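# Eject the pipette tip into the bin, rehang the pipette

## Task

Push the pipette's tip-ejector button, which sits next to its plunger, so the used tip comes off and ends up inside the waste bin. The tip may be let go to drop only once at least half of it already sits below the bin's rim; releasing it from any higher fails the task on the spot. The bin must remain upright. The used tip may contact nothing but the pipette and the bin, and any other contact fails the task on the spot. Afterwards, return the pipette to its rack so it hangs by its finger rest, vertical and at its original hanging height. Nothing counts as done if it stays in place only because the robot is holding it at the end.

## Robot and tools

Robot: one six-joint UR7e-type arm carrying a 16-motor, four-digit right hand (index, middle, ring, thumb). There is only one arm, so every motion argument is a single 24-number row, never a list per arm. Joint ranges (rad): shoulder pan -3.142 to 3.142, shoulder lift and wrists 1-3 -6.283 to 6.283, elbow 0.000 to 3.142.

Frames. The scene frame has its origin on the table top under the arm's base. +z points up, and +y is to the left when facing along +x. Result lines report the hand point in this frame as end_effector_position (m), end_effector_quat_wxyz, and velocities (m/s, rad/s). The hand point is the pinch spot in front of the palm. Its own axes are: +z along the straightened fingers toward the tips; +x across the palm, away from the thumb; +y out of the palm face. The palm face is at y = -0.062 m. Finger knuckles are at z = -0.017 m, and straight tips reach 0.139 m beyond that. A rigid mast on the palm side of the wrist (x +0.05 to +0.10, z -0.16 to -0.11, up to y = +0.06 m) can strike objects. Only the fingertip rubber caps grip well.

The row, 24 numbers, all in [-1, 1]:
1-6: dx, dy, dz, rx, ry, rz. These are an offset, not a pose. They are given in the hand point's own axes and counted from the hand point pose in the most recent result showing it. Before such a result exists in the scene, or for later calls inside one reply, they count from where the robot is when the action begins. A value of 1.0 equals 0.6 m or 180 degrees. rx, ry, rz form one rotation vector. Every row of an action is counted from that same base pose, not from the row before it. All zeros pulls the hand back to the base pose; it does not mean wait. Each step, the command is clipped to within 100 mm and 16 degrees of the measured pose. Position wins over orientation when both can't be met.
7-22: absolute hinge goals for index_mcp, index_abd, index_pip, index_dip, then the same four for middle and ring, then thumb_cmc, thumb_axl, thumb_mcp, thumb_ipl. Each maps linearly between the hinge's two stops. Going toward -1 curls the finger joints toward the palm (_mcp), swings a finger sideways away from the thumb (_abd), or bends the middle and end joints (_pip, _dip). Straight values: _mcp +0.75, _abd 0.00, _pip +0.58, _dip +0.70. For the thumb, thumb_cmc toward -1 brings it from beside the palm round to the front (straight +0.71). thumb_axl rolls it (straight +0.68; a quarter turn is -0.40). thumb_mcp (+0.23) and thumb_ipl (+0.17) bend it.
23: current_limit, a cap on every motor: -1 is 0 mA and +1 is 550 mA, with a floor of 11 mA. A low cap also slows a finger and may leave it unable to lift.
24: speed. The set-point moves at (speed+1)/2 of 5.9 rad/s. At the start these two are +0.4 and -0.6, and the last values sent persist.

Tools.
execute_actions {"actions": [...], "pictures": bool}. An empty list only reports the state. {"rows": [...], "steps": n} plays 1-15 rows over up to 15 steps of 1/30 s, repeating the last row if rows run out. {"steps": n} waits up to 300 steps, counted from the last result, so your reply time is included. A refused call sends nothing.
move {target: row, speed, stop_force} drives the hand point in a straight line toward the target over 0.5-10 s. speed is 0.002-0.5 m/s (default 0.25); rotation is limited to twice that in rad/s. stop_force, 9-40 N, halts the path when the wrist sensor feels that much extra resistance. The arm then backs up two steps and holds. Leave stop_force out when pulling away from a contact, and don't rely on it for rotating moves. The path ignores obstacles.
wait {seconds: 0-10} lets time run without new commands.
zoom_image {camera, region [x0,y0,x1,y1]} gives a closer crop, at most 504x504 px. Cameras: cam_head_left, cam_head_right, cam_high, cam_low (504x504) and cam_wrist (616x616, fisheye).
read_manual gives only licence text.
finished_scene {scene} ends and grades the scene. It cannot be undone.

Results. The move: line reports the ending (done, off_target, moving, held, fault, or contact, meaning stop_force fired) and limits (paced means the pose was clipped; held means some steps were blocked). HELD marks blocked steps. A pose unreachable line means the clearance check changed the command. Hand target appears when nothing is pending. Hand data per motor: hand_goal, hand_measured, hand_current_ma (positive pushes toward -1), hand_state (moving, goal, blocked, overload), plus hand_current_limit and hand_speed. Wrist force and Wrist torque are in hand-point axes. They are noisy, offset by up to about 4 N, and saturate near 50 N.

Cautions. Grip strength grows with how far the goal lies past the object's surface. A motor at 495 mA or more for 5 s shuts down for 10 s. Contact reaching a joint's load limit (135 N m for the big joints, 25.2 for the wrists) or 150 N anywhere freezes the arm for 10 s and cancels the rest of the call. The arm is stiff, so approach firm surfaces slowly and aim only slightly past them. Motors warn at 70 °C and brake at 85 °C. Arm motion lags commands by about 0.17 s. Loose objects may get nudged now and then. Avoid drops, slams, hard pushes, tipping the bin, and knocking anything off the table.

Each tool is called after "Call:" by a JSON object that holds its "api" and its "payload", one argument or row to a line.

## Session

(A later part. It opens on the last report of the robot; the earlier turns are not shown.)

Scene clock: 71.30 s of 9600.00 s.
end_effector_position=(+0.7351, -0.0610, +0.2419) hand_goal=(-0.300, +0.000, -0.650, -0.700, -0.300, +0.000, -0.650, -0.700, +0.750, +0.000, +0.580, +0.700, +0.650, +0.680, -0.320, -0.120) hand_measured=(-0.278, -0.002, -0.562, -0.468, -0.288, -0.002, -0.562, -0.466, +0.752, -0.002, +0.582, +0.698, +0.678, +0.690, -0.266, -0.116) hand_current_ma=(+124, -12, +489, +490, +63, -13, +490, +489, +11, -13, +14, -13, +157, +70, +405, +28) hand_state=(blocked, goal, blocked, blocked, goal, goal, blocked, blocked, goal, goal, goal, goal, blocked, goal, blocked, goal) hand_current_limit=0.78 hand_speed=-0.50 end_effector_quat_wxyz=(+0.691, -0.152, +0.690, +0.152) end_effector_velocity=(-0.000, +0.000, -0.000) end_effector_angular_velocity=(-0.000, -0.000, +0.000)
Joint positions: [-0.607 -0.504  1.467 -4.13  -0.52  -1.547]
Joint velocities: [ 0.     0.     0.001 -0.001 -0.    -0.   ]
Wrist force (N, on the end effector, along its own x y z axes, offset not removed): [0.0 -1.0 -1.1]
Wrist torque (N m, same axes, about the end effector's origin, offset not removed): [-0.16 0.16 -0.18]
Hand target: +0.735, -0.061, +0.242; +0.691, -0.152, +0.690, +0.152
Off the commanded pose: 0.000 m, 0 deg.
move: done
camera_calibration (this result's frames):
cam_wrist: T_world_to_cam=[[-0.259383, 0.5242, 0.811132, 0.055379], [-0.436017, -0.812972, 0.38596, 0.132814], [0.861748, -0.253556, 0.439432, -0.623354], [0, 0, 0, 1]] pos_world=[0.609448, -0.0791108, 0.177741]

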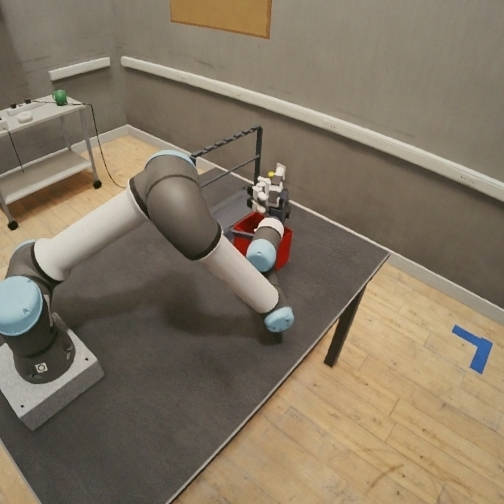

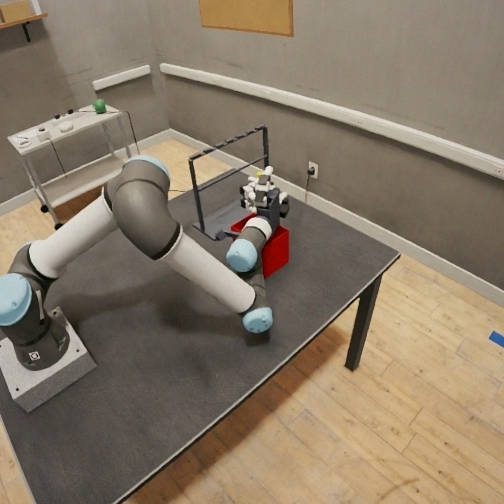

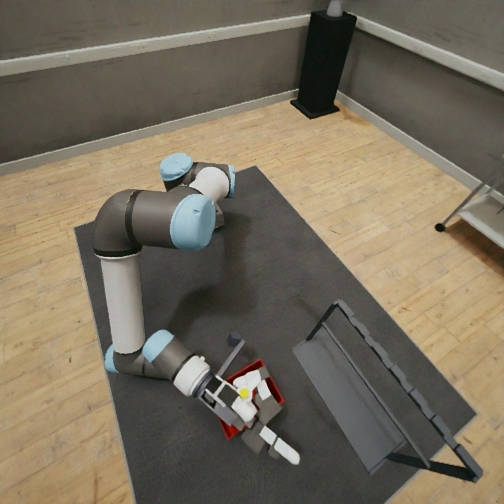

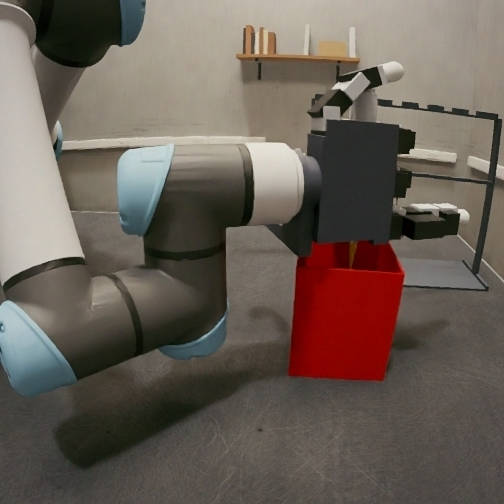

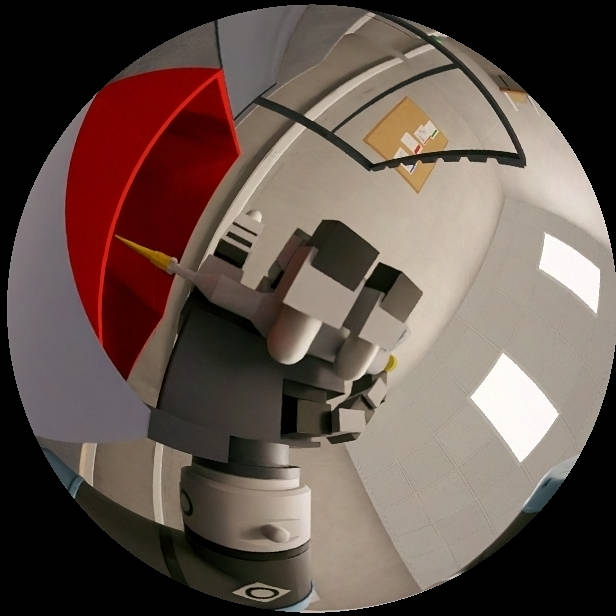

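Call:
{"api": "move", "payload": {
  "target": [0,0,0,0,0,0,-0.3,0,-0.65,-0.7,-0.3,0,-0.65,-0.7,0.75,0,0.58,0.7,0.64,0.68,-0.4,-0.6,1,0.5]
}}

Call:
{"api": "move", "payload": {
  "target": [0,0,0,0,0,0,-0.3,0,-0.65,-0.7,-0.3,0,-0.65,-0.7,0.75,0,0.58,0.7,0.64,0.68,-0.4,-0.6,0.78,-0.5]
}}

Call:
{"api": "zoom_image", "payload": {
  "camera": "cam_low",
  "region": [290,20,430,160]
}}

Scene clock: 74.67 s of 9600.00 s.
end_effector_position=(+0.7351, -0.0610, +0.2419) hand_goal=(-0.300, +0.000, -0.650, -0.700, -0.300, +0.000, -0.650, -0.700, +0.750, +0.000, +0.580, +0.700, +0.640, +0.680, -0.400, -0.600) hand_measured=(-0.282, +0.000, -0.562, -0.472, -0.284, +0.000, -0.562, -0.468, +0.752, -0.002, +0.582, +0.698, +0.682, +0.694, -0.278, -0.304) hand_current_ma=(+94, +3, +521, +550, +89, +0, +502, +550, +11, -13, +14, -13, +233, +102, +550, +550) hand_state=(goal, goal, blocked, blocked, goal, goal, blocked, blocked, goal, goal, goal, goal, blocked, goal, blocked, blocked) hand_current_limit=1.00 hand_speed=0.50 end_effector_quat_wxyz=(+0.691, -0.152, +0.690, +0.152) end_effector_velocity=(+0.000, +0.000, +0.000) end_effector_angular_velocity=(+0.000, +0.001, +0.000)
Joint positions: [-0.607 -0.504  1.467 -4.13  -0.52  -1.547]
Joint velocities: [ 0.    -0.    -0.     0.001  0.    -0.   ]
Wrist force (N, on the end effector, along its own x y z axes, offset not removed): [0.2 -1.1 -2.4]
Wrist torque (N m, same axes, about the end effector's origin, offset not removed): [-0.02 0.15 -0.16]
Hand target: +0.735, -0.061, +0.242; +0.691, -0.152, +0.690, +0.152
Off the commanded pose: 0.000 m, 0 deg.
move: done
camera_calibration (this result's frames):
cam_wrist: T_world_to_cam=[[-0.259409, 0.524205, 0.81112, 0.0553938], [-0.436028, -0.81297, 0.385952, 0.132817], [0.861735, -0.253552, 0.43946, -0.623367], [0, 0, 0, 1]] pos_world=[0.609458, -0.0791175, 0.177753]

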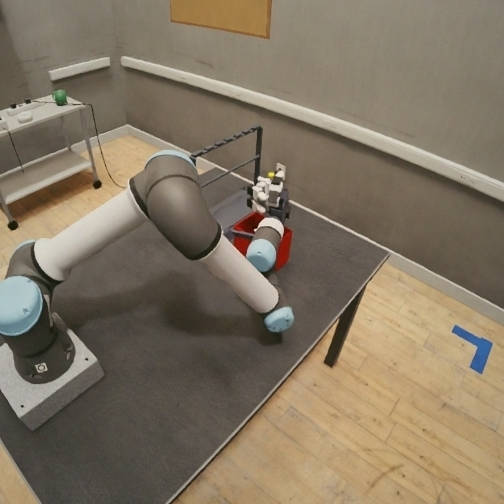

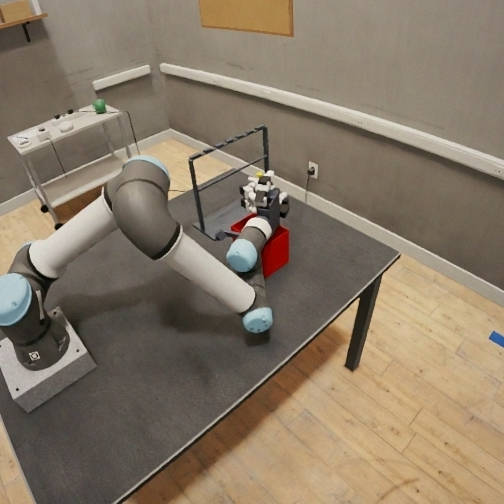

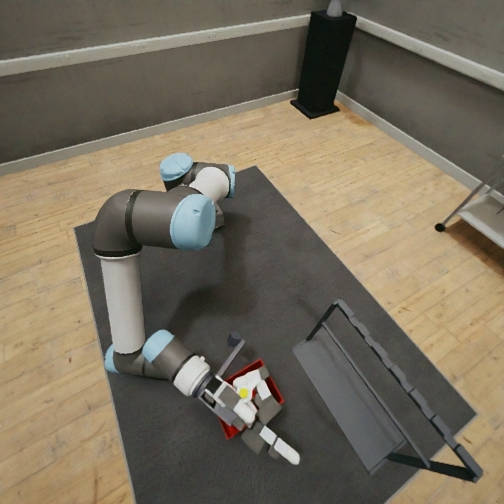

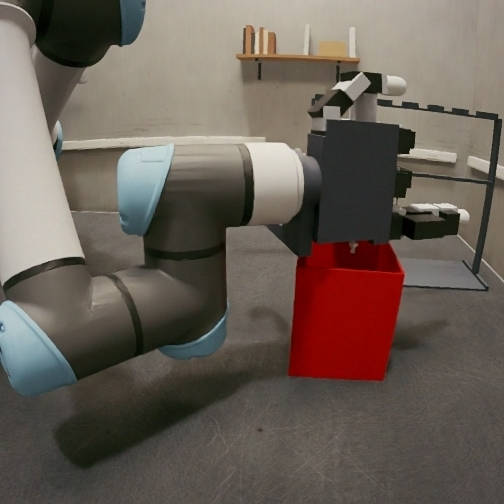

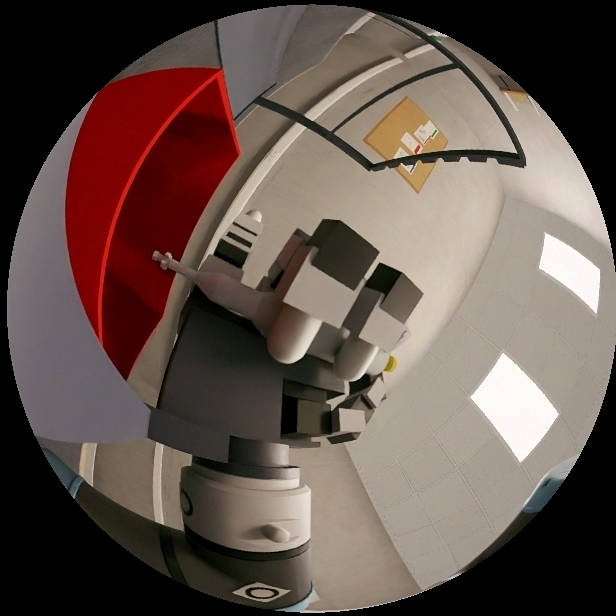

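Scene clock: 75.17 s of 9600.00 s.
end_effector_position=(+0.7351, -0.0610, +0.2419) hand_goal=(-0.300, +0.000, -0.650, -0.700, -0.300, +0.000, -0.650, -0.700, +0.750, +0.000, +0.580, +0.700, +0.640, +0.680, -0.400, -0.600) hand_measured=(-0.282, +0.000, -0.562, -0.472, -0.284, +0.000, -0.562, -0.468, +0.752, -0.002, +0.582, +0.698, +0.682, +0.694, -0.278, -0.304) hand_current_ma=(+94, +3, +489, +490, +89, +0, +490, +489, +11, -13, +14, -13, +233, +102, +489, +490) hand_state=(goal, goal, blocked, blocked, goal, goal, blocked, blocked, goal, goal, goal, goal, blocked, goal, blocked, blocked) hand_current_limit=0.78 hand_speed=-0.50 end_effector_quat_wxyz=(+0.691, -0.152, +0.690, +0.152) end_effector_velocity=(-0.000, +0.000, -0.000) end_effector_angular_velocity=(-0.000, -0.001, +0.001)
Joint positions: [-0.607 -0.504  1.467 -4.13  -0.52  -1.547]
Joint velocities: [ 0.     0.     0.    -0.001  0.     0.   ]
Wrist force (N, on the end effector, along its own x y z axes, offset not removed): [3.1 0.1 -1.2]
Wrist torque (N m, same axes, about the end effector's origin, offset not removed): [-0.08 -0.19 0.25]
Hand target: +0.735, -0.061, +0.242; +0.691, -0.152, +0.690, +0.152
Off the commanded pose: 0.000 m, 0 deg.
move: done
camera_calibration (this result's frames):
cam_wrist: T_world_to_cam=[[-0.259409, 0.524205, 0.81112, 0.0553938], [-0.436028, -0.81297, 0.385952, 0.132817], [0.861735, -0.253552, 0.43946, -0.623367], [0, 0, 0, 1]] pos_world=[0.609458, -0.0791175, 0.177753]

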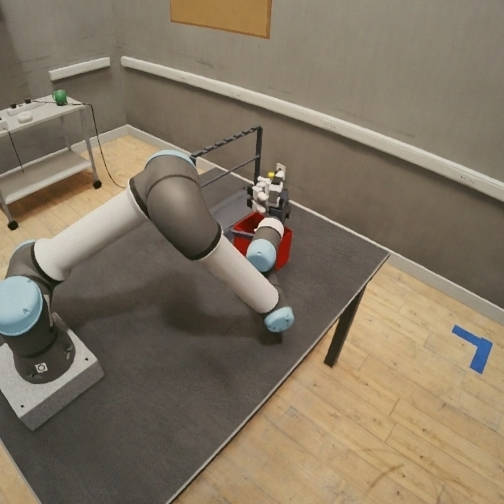

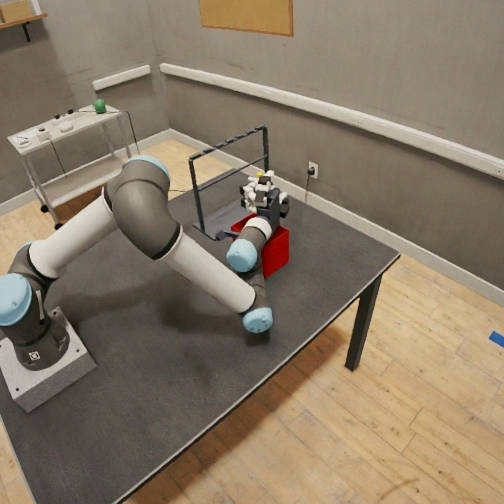

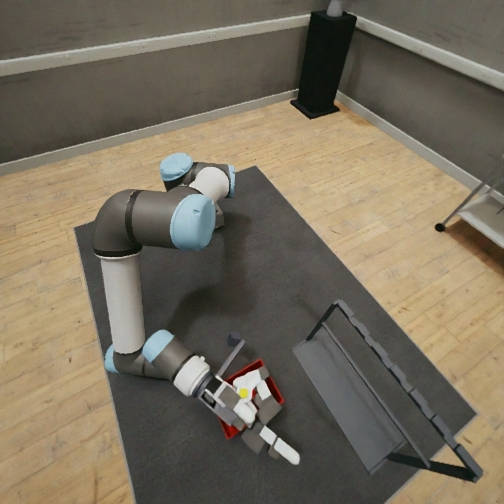

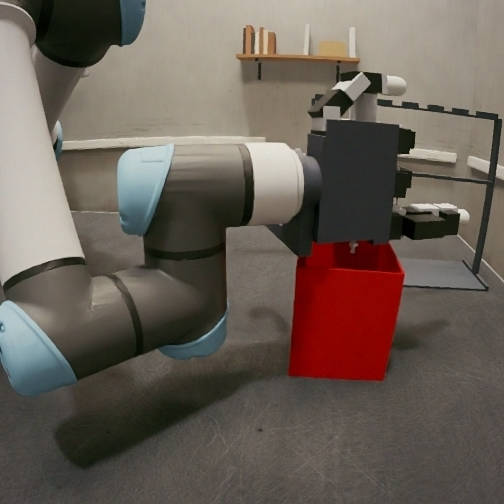

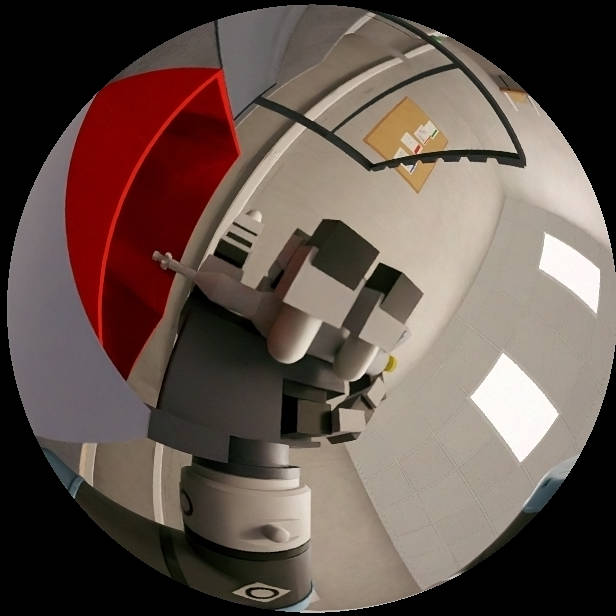

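Region (290, 20, 430, 160) of cam_low's 504x504 image, scaled by 3.600, with more detail than that image has.

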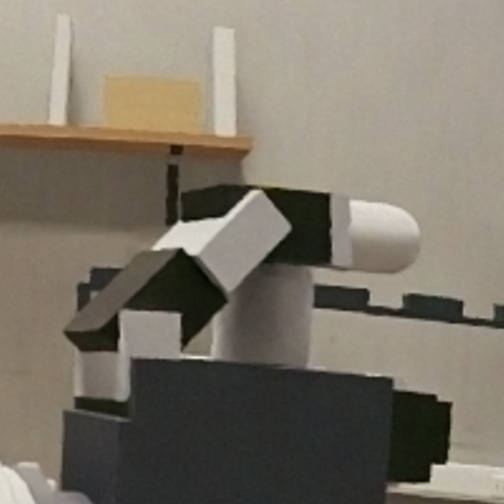

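Ejected.

Call:
{"api": "move", "payload": {
  "target": [-0.045,0,0,0,0,0,-0.3,0,-0.62,-0.7,-0.3,0,-0.62,-0.7,0.97,0,0.9,0.7,0.71,0.68,0.23,0.17,0.6,-0.6],
  "speed": 0.05
}}

Call:
{"api": "move", "payload": {
  "target": [0.017,0.273,0.1275,0,0,0,-0.3,0,-0.62,-0.7,-0.3,0,-0.62,-0.7,0.97,0,0.9,0.7,0.71,0.68,0.23,0.17,0.6,-0.6],
  "speed": 0.1
}}

Call:
{"api": "move", "payload": {
  "target": [0,0.076,0.035,0,0,0,-0.3,0,-0.62,-0.7,-0.3,0,-0.62,-0.7,0.97,0,0.9,0.7,0.71,0.68,0.23,0.17,0.6,-0.6],
  "speed": 0.025
}}

Call:
{"api": "zoom_image", "payload": {
  "camera": "cam_high",
  "region": [300,280,400,380]
}}

Scene clock: 81.17 s of 9600.00 s.
end_effector_position=(+0.7351, -0.0610, +0.2688) hand_goal=(-0.300, +0.000, -0.620, -0.700, -0.300, +0.000, -0.620, -0.700, +0.970, +0.000, +0.900, +0.700, +0.710, +0.680, +0.230, +0.170) hand_measured=(-0.282, +0.000, -0.560, -0.472, -0.284, +0.000, -0.562, -0.468, +0.968, -0.002, +0.898, +0.698, +0.710, +0.682, +0.228, +0.168) hand_current_ma=(+95, +3, +359, +440, +85, +0, +330, +440, -11, -13, -14, -13, -4, +14, -14, -15) hand_state=(goal, goal, blocked, blocked, goal, goal, blocked, blocked, goal, goal, goal, goal, goal, goal, goal, goal) hand_current_limit=0.60 hand_speed=-0.60 end_effector_quat_wxyz=(+0.691, -0.152, +0.690, +0.152) end_effector_velocity=(+0.000, -0.001, +0.001) end_effector_angular_velocity=(-0.001, -0.001, -0.001)
Joint positions: [-0.607 -0.556  1.484 -4.095 -0.52  -1.547]
Joint velocities: [-0.001 -0.002  0.     0.001 -0.    -0.   ]
Wrist force (N, on the end effector, along its own x y z axes, offset not removed): [0.9 -1.5 -0.7]
Wrist torque (N m, same axes, about the end effector's origin, offset not removed): [-0.19 -0.17 -0.02]
Hand target: +0.735, -0.061, +0.269; +0.691, -0.152, +0.690, +0.152
Off the commanded pose: 0.000 m, 0 deg.
After step 90, 1.97 s passed at rest.
move: done
camera_calibration (this result's frames):
cam_wrist: T_world_to_cam=[[-0.259414, 0.524186, 0.811131, 0.0336009], [-0.436028, -0.81298, 0.385932, 0.12237], [0.861733, -0.253559, 0.439458, -0.635223], [0, 0, 0, 1]] pos_world=[0.609466, -0.079195, 0.204673]

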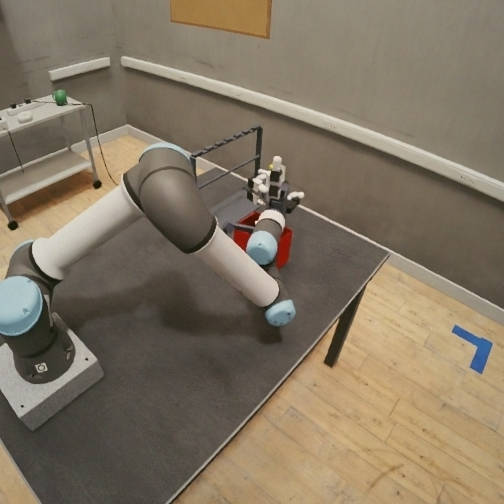

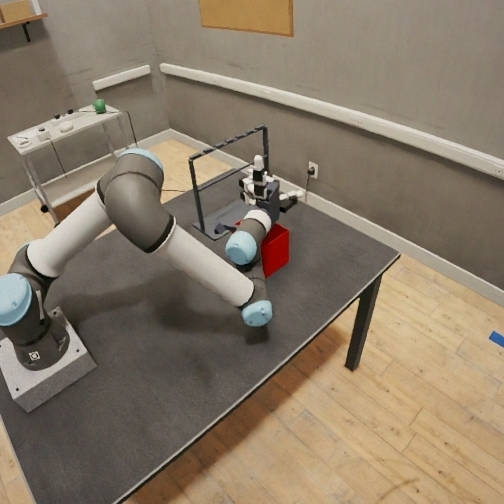

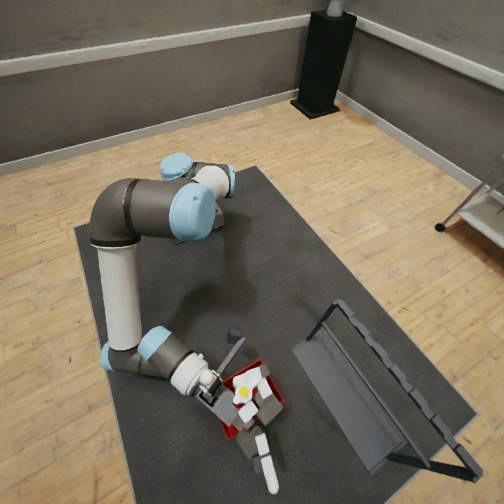

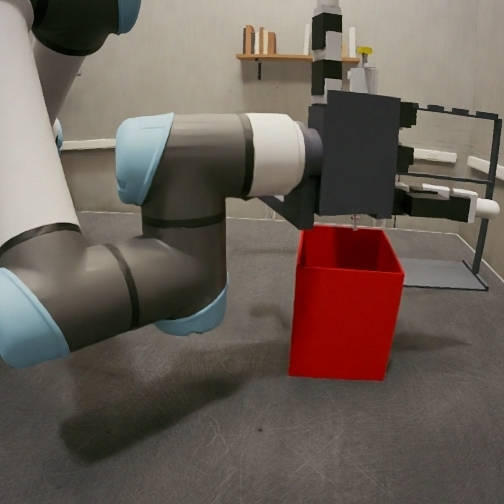

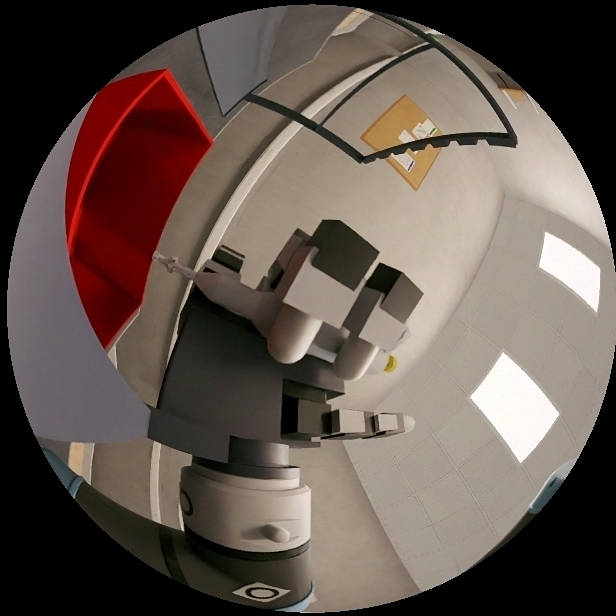

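Scene clock: 83.47 s of 9600.00 s.
end_effector_position=(+0.7356, +0.1196, +0.2594) hand_goal=(-0.300, +0.000, -0.620, -0.700, -0.300, +0.000, -0.620, -0.700, +0.970, +0.000, +0.900, +0.700, +0.710, +0.680, +0.230, +0.170) hand_measured=(-0.282, +0.000, -0.560, -0.472, -0.284, +0.000, -0.562, -0.468, +0.968, -0.002, +0.898, +0.698, +0.710, +0.682, +0.228, +0.168) hand_current_ma=(+95, +3, +359, +440, +85, +0, +330, +440, -10, -13, -13, -13, -4, +14, -13, -15) hand_state=(goal, goal, blocked, blocked, goal, goal, blocked, blocked, goal, goal, goal, goal, goal, goal, goal, goal) hand_current_limit=0.60 hand_speed=-0.60 end_effector_quat_wxyz=(+0.691, -0.152, +0.690, +0.152) end_effector_velocity=(+0.000, +0.002, -0.001) end_effector_angular_velocity=(-0.001, +0.000, -0.001)
Joint positions: [-0.325 -0.6    1.638 -4.198 -0.802 -1.556]
Joint velocities: [ 0.004  0.001 -0.     0.    -0.004 -0.001]
Wrist force (N, on the end effector, along its own x y z axes, offset not removed): [-0.7 -2.5 -1.6]
Wrist torque (N m, same axes, about the end effector's origin, offset not removed): [-0.27 0.02 -0.33]
Hand target: +0.736, +0.120, +0.259; +0.691, -0.152, +0.690, +0.152
Off the commanded pose: 0.001 m, 0 deg.
move: done
camera_calibration (this result's frames):
cam_wrist: T_world_to_cam=[[-0.259779, 0.523896, 0.811201, -0.05303], [-0.436181, -0.813124, 0.385455, 0.27331], [0.861546, -0.253697, 0.439746, -0.585639], [0, 0, 0, 1]] pos_world=[0.609991, 0.101442, 0.195202]

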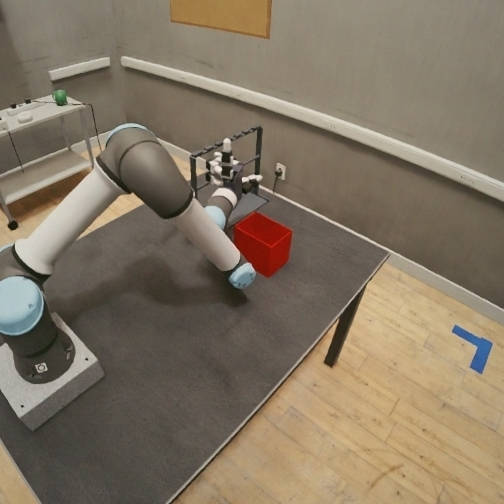

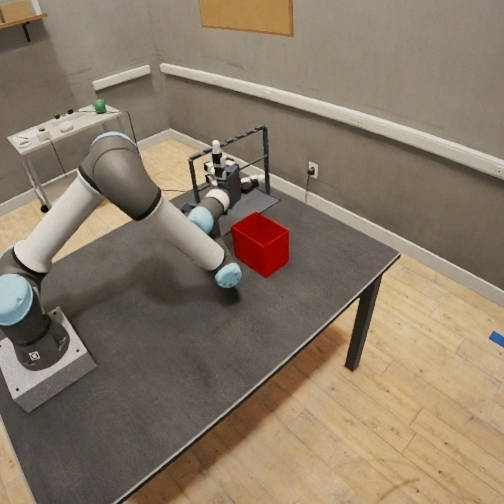

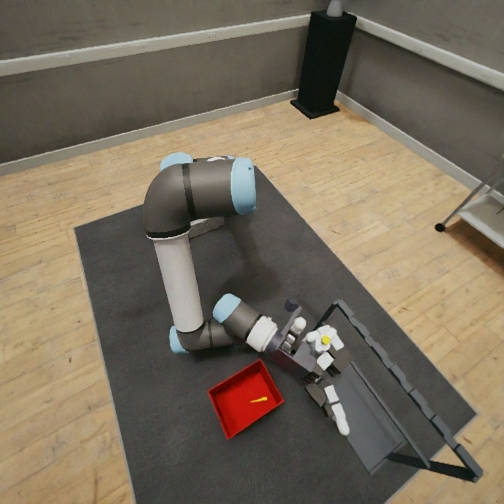

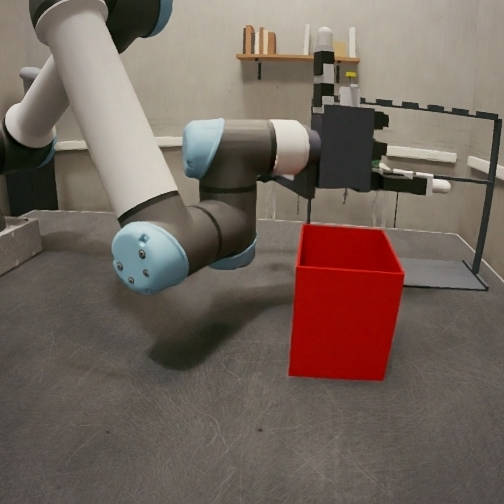

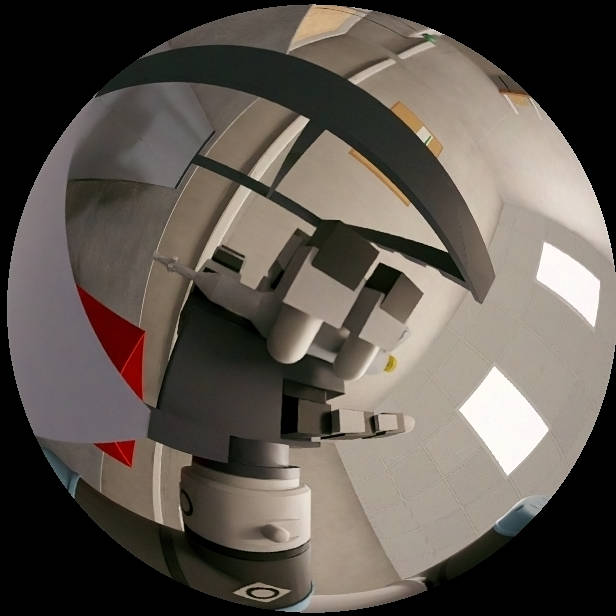

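Scene clock: 85.80 s of 9600.00 s.
end_effector_position=(+0.7354, +0.1696, +0.2596) hand_goal=(-0.300, +0.000, -0.620, -0.700, -0.300, +0.000, -0.620, -0.700, +0.970, +0.000, +0.900, +0.700, +0.710, +0.680, +0.230, +0.170) hand_measured=(-0.282, +0.000, -0.560, -0.472, -0.284, +0.000, -0.562, -0.468, +0.968, -0.002, +0.898, +0.698, +0.710, +0.682, +0.228, +0.168) hand_current_ma=(+95, +3, +359, +440, +85, +0, +330, +440, -10, -13, -13, -13, -4, +14, -13, -15) hand_state=(goal, goal, blocked, blocked, goal, goal, blocked, blocked, goal, goal, goal, goal, goal, goal, goal, goal) hand_current_limit=0.60 hand_speed=-0.60 end_effector_quat_wxyz=(+0.692, -0.152, +0.690, +0.152) end_effector_velocity=(-0.000, +0.003, -0.000) end_effector_angular_velocity=(+0.001, +0.001, +0.000)
Joint positions: [-0.237 -0.604  1.648 -4.203 -0.89  -1.558]
Joint velocities: [ 0.004  0.     0.     0.001 -0.004  0.   ]
Wrist force (N, on the end effector, along its own x y z axes, offset not removed): [-1.0 -0.6 -2.7]
Wrist torque (N m, same axes, about the end effector's origin, offset not removed): [0.12 0.30 -0.17]
Hand target: +0.735, +0.170, +0.260; +0.691, -0.152, +0.690, +0.152
Off the commanded pose: 0.000 m, 0 deg.
move: done
camera_calibration (this result's frames):
cam_wrist: T_world_to_cam=[[-0.259853, 0.523785, 0.811249, -0.0793473], [-0.436208, -0.813179, 0.385308, 0.313897], [0.86151, -0.25375, 0.439786, -0.572886], [0, 0, 0, 1]] pos_world=[0.609852, 0.151445, 0.195371]

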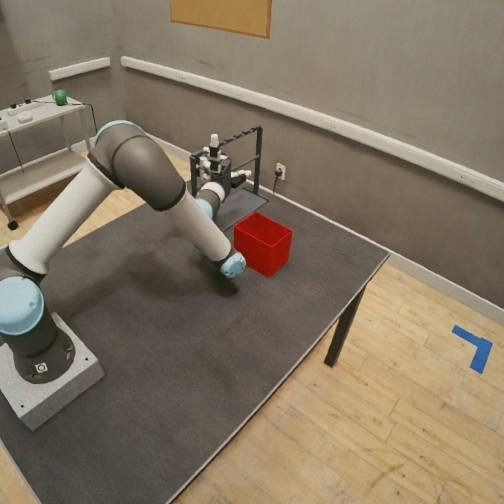

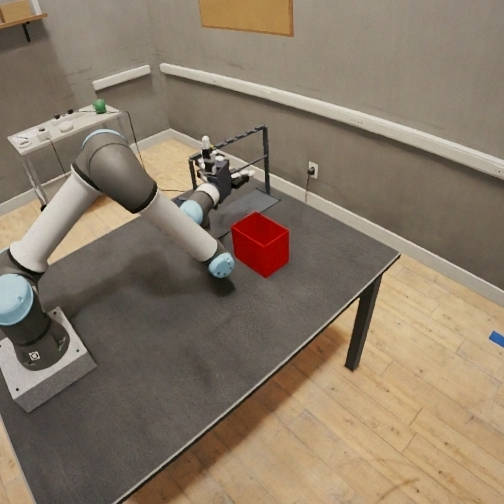

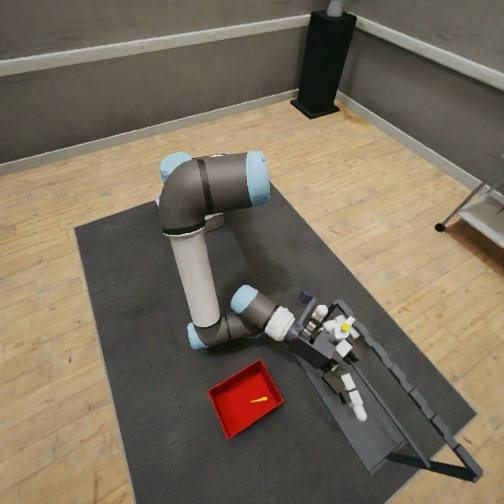

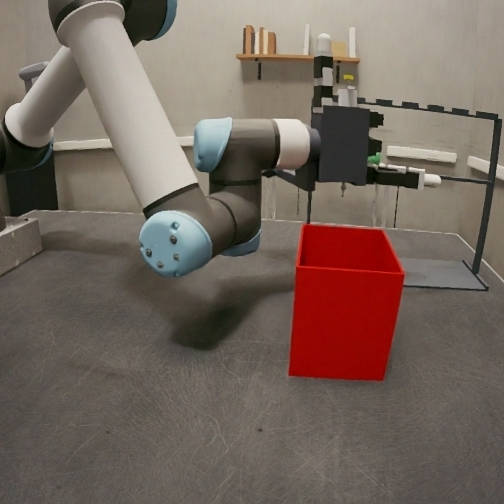

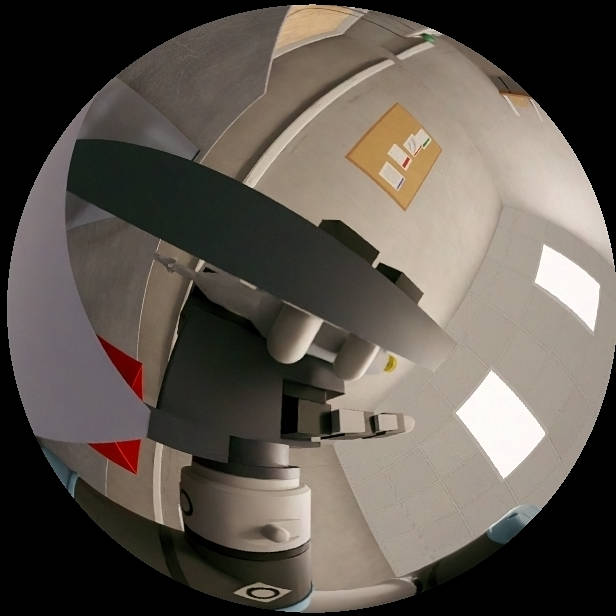

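Region (300, 280, 400, 380) of cam_high's 504x504 image, scaled by 5.040, with more detail than that image has.

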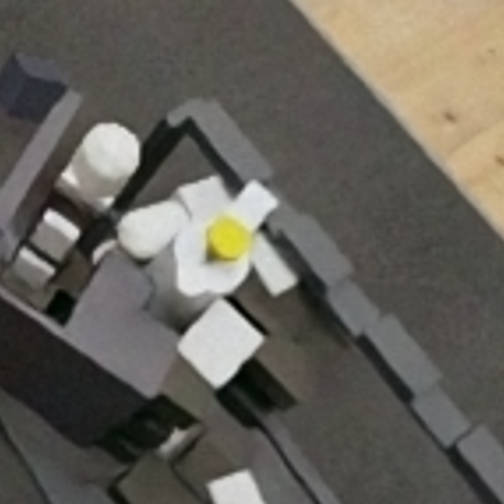

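Call:
{"api": "move", "payload": {
  "target": [0,0.024,0.024,0.055,0,0,-0.3,0,-0.62,-0.7,-0.3,0,-0.62,-0.7,0.97,0,0.9,0.7,0.71,0.68,0.23,0.17,0.6,-0.6],
  "speed": 0.03
}}

Call:
{"api": "move", "payload": {
  "target": [0.018,0,0,0,0,0,-0.3,0,-0.62,-0.7,-0.3,0,-0.62,-0.7,0.97,0,0.9,0.7,0.71,0.68,0.23,0.17,0.6,-0.6],
  "speed": 0.01
}}

Call:
{"api": "zoom_image", "payload": {
  "camera": "cam_high",
  "region": [300,280,400,380]
}}

Call:
{"api": "zoom_image", "payload": {
  "camera": "cam_low",
  "region": [264,40,504,280]
}}

Scene clock: 92.73 s of 9600.00 s.
end_effector_position=(+0.7424, +0.1885, +0.2597) hand_goal=(-0.300, +0.000, -0.620, -0.700, -0.300, +0.000, -0.620, -0.700, +0.970, +0.000, +0.900, +0.700, +0.710, +0.680, +0.230, +0.170) hand_measured=(-0.282, +0.000, -0.560, -0.472, -0.284, +0.000, -0.562, -0.468, +0.968, -0.002, +0.898, +0.698, +0.710, +0.682, +0.228, +0.168) hand_current_ma=(+95, +3, +359, +440, +85, +0, +330, +440, -10, -13, -13, -13, -4, +14, -13, -15) hand_state=(goal, goal, blocked, blocked, goal, goal, blocked, blocked, goal, goal, goal, goal, goal, goal, goal, goal) hand_current_limit=0.60 hand_speed=-0.60 end_effector_quat_wxyz=(+0.702, -0.092, +0.700, +0.092) end_effector_velocity=(+0.001, +0.001, +0.000) end_effector_angular_velocity=(+0.000, +0.000, -0.013)
Joint positions: [-0.152 -0.627  1.71  -4.239 -1.146 -1.561]
Joint velocities: [ 0.007 -0.001  0.003 -0.001 -0.02   0.   ]
Wrist force (N, on the end effector, along its own x y z axes, offset not removed): [-1.2 -0.8 -1.9]
Wrist torque (N m, same axes, about the end effector's origin, offset not removed): [-0.02 0.17 -0.18]
Hand target: +0.742, +0.189, +0.260; +0.702, -0.091, +0.700, +0.092
Off the commanded pose: 0.000 m, 0 deg.
After step 90, 0.83 s passed at rest.
move: done
camera_calibration (this result's frames):
cam_wrist: T_world_to_cam=[[-0.166434, 0.560047, 0.811571, -0.163848], [-0.568331, -0.727071, 0.385185, 0.414149], [0.805791, -0.397133, 0.439301, -0.505572], [0, 0, 0, 1]] pos_world=[0.61549, 0.192099, 0.195549]

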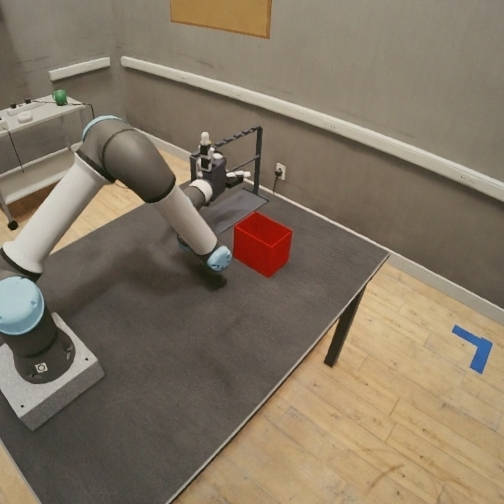

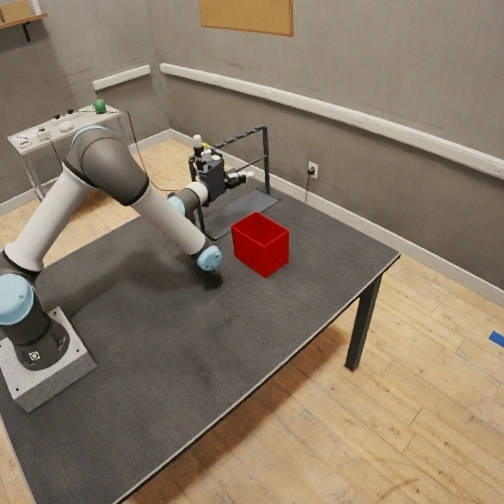

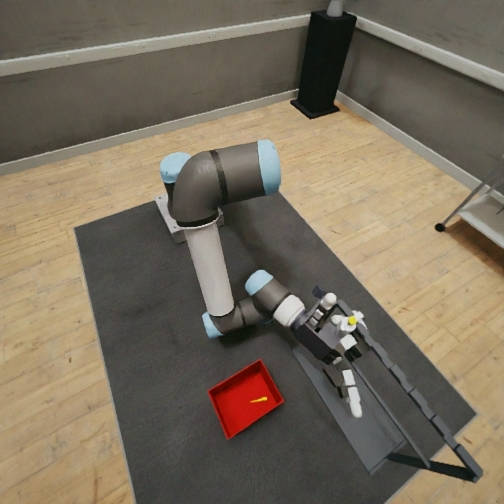

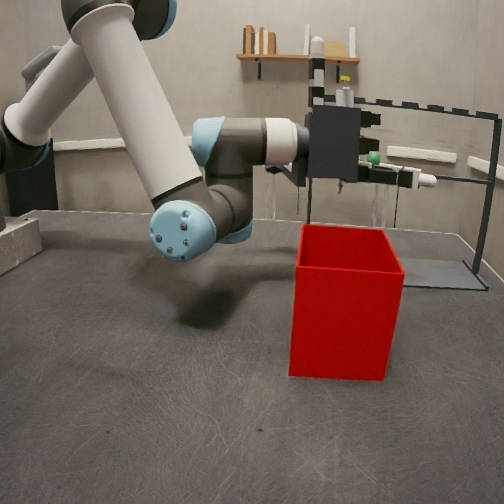

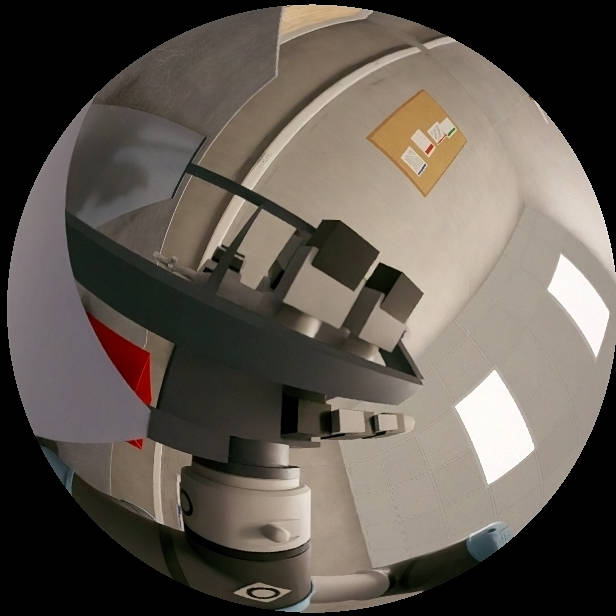

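Scene clock: 94.03 s of 9600.00 s.
end_effector_position=(+0.7424, +0.1885, +0.2492) hand_goal=(-0.300, +0.000, -0.620, -0.700, -0.300, +0.000, -0.620, -0.700, +0.970, +0.000, +0.900, +0.700, +0.710, +0.680, +0.230, +0.170) hand_measured=(-0.282, +0.000, -0.560, -0.472, -0.286, +0.000, -0.562, -0.468, +0.968, -0.002, +0.898, +0.698, +0.710, +0.682, +0.228, +0.168) hand_current_ma=(+95, +3, +359, +440, +83, +0, +330, +440, -10, -13, -13, -13, -4, +14, -13, -15) hand_state=(goal, goal, blocked, blocked, goal, goal, blocked, blocked, goal, goal, goal, goal, goal, goal, goal, goal) hand_current_limit=0.60 hand_speed=-0.60 end_effector_quat_wxyz=(+0.702, -0.092, +0.700, +0.092) end_effector_velocity=(+0.000, +0.000, -0.002) end_effector_angular_velocity=(-0.000, -0.000, +0.000)
Joint positions: [-0.152 -0.604  1.703 -4.254 -1.146 -1.561]
Joint velocities: [ 0.001  0.004 -0.002 -0.002 -0.    -0.   ]
Wrist force (N, on the end effector, along its own x y z axes, offset not removed): [1.4 1.2 -0.2]
Wrist torque (N m, same axes, about the end effector's origin, offset not removed): [0.11 -0.13 0.07]
Hand target: +0.742, +0.189, +0.249; +0.702, -0.092, +0.700, +0.092
Off the commanded pose: 0.000 m, 0 deg.
move: done
camera_calibration (this result's frames):
cam_wrist: T_world_to_cam=[[-0.166376, 0.56007, 0.811566, -0.155288], [-0.56839, -0.727018, 0.385199, 0.418236], [0.805762, -0.397198, 0.439297, -0.500915], [0, 0, 0, 1]] pos_world=[0.615503, 0.192075, 0.184972]

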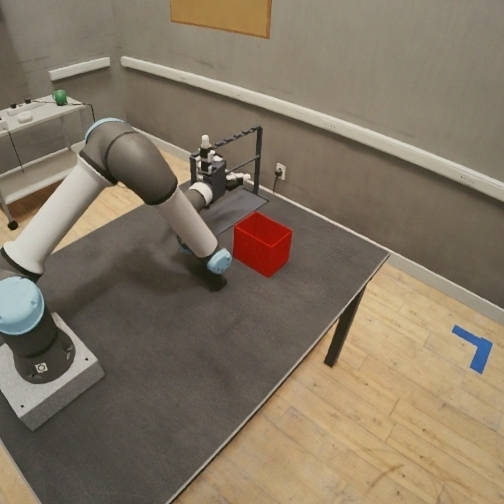

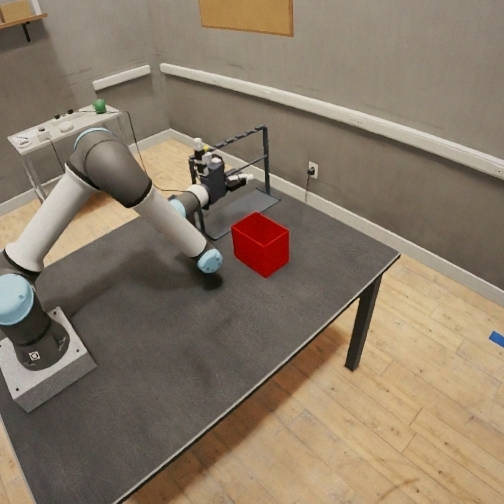

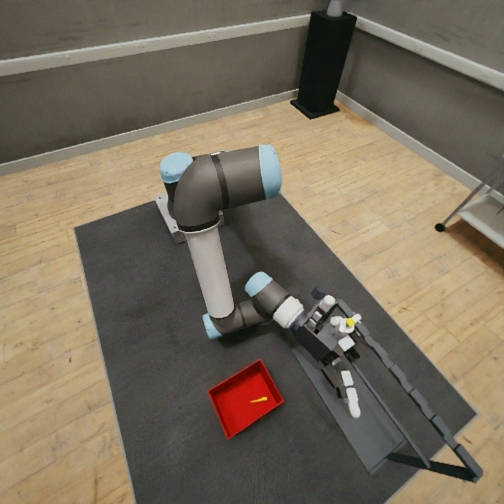

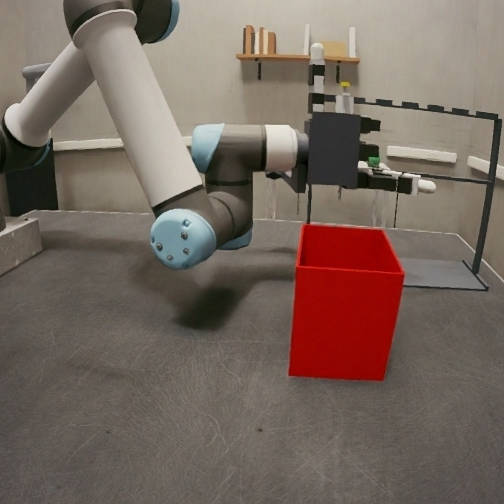

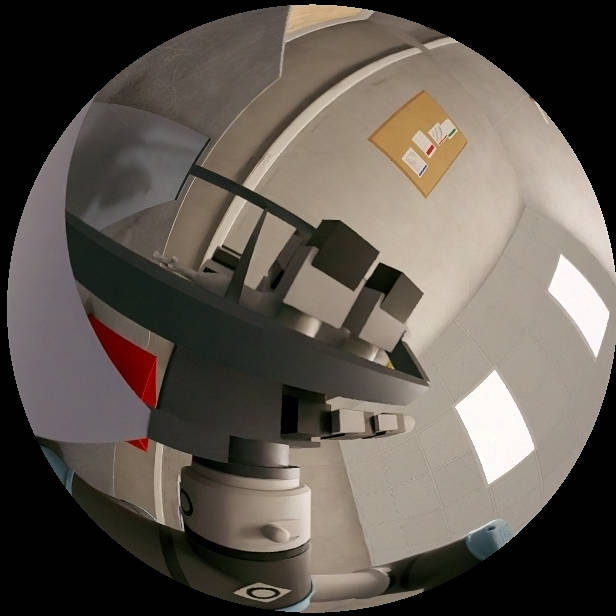

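Region (300, 280, 400, 380) of cam_high's 504x504 image, scaled by 5.040, with more detail than that image has.

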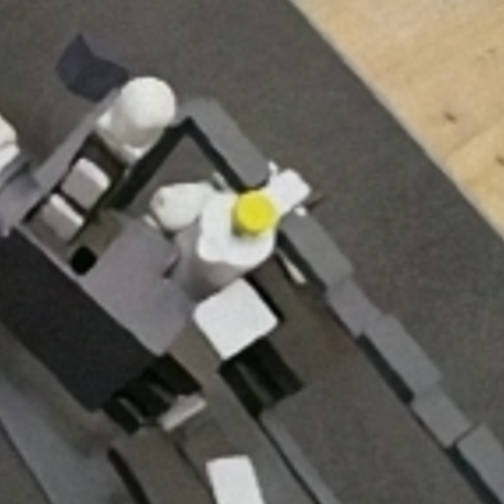

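Region (264, 40, 504, 280) of cam_low's 504x504 image, scaled by 2.100, with more detail than that image has.

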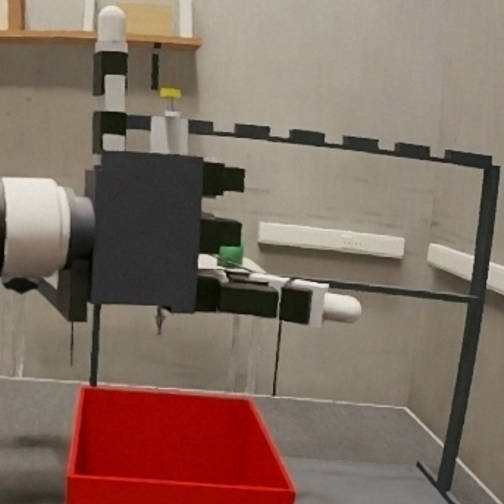

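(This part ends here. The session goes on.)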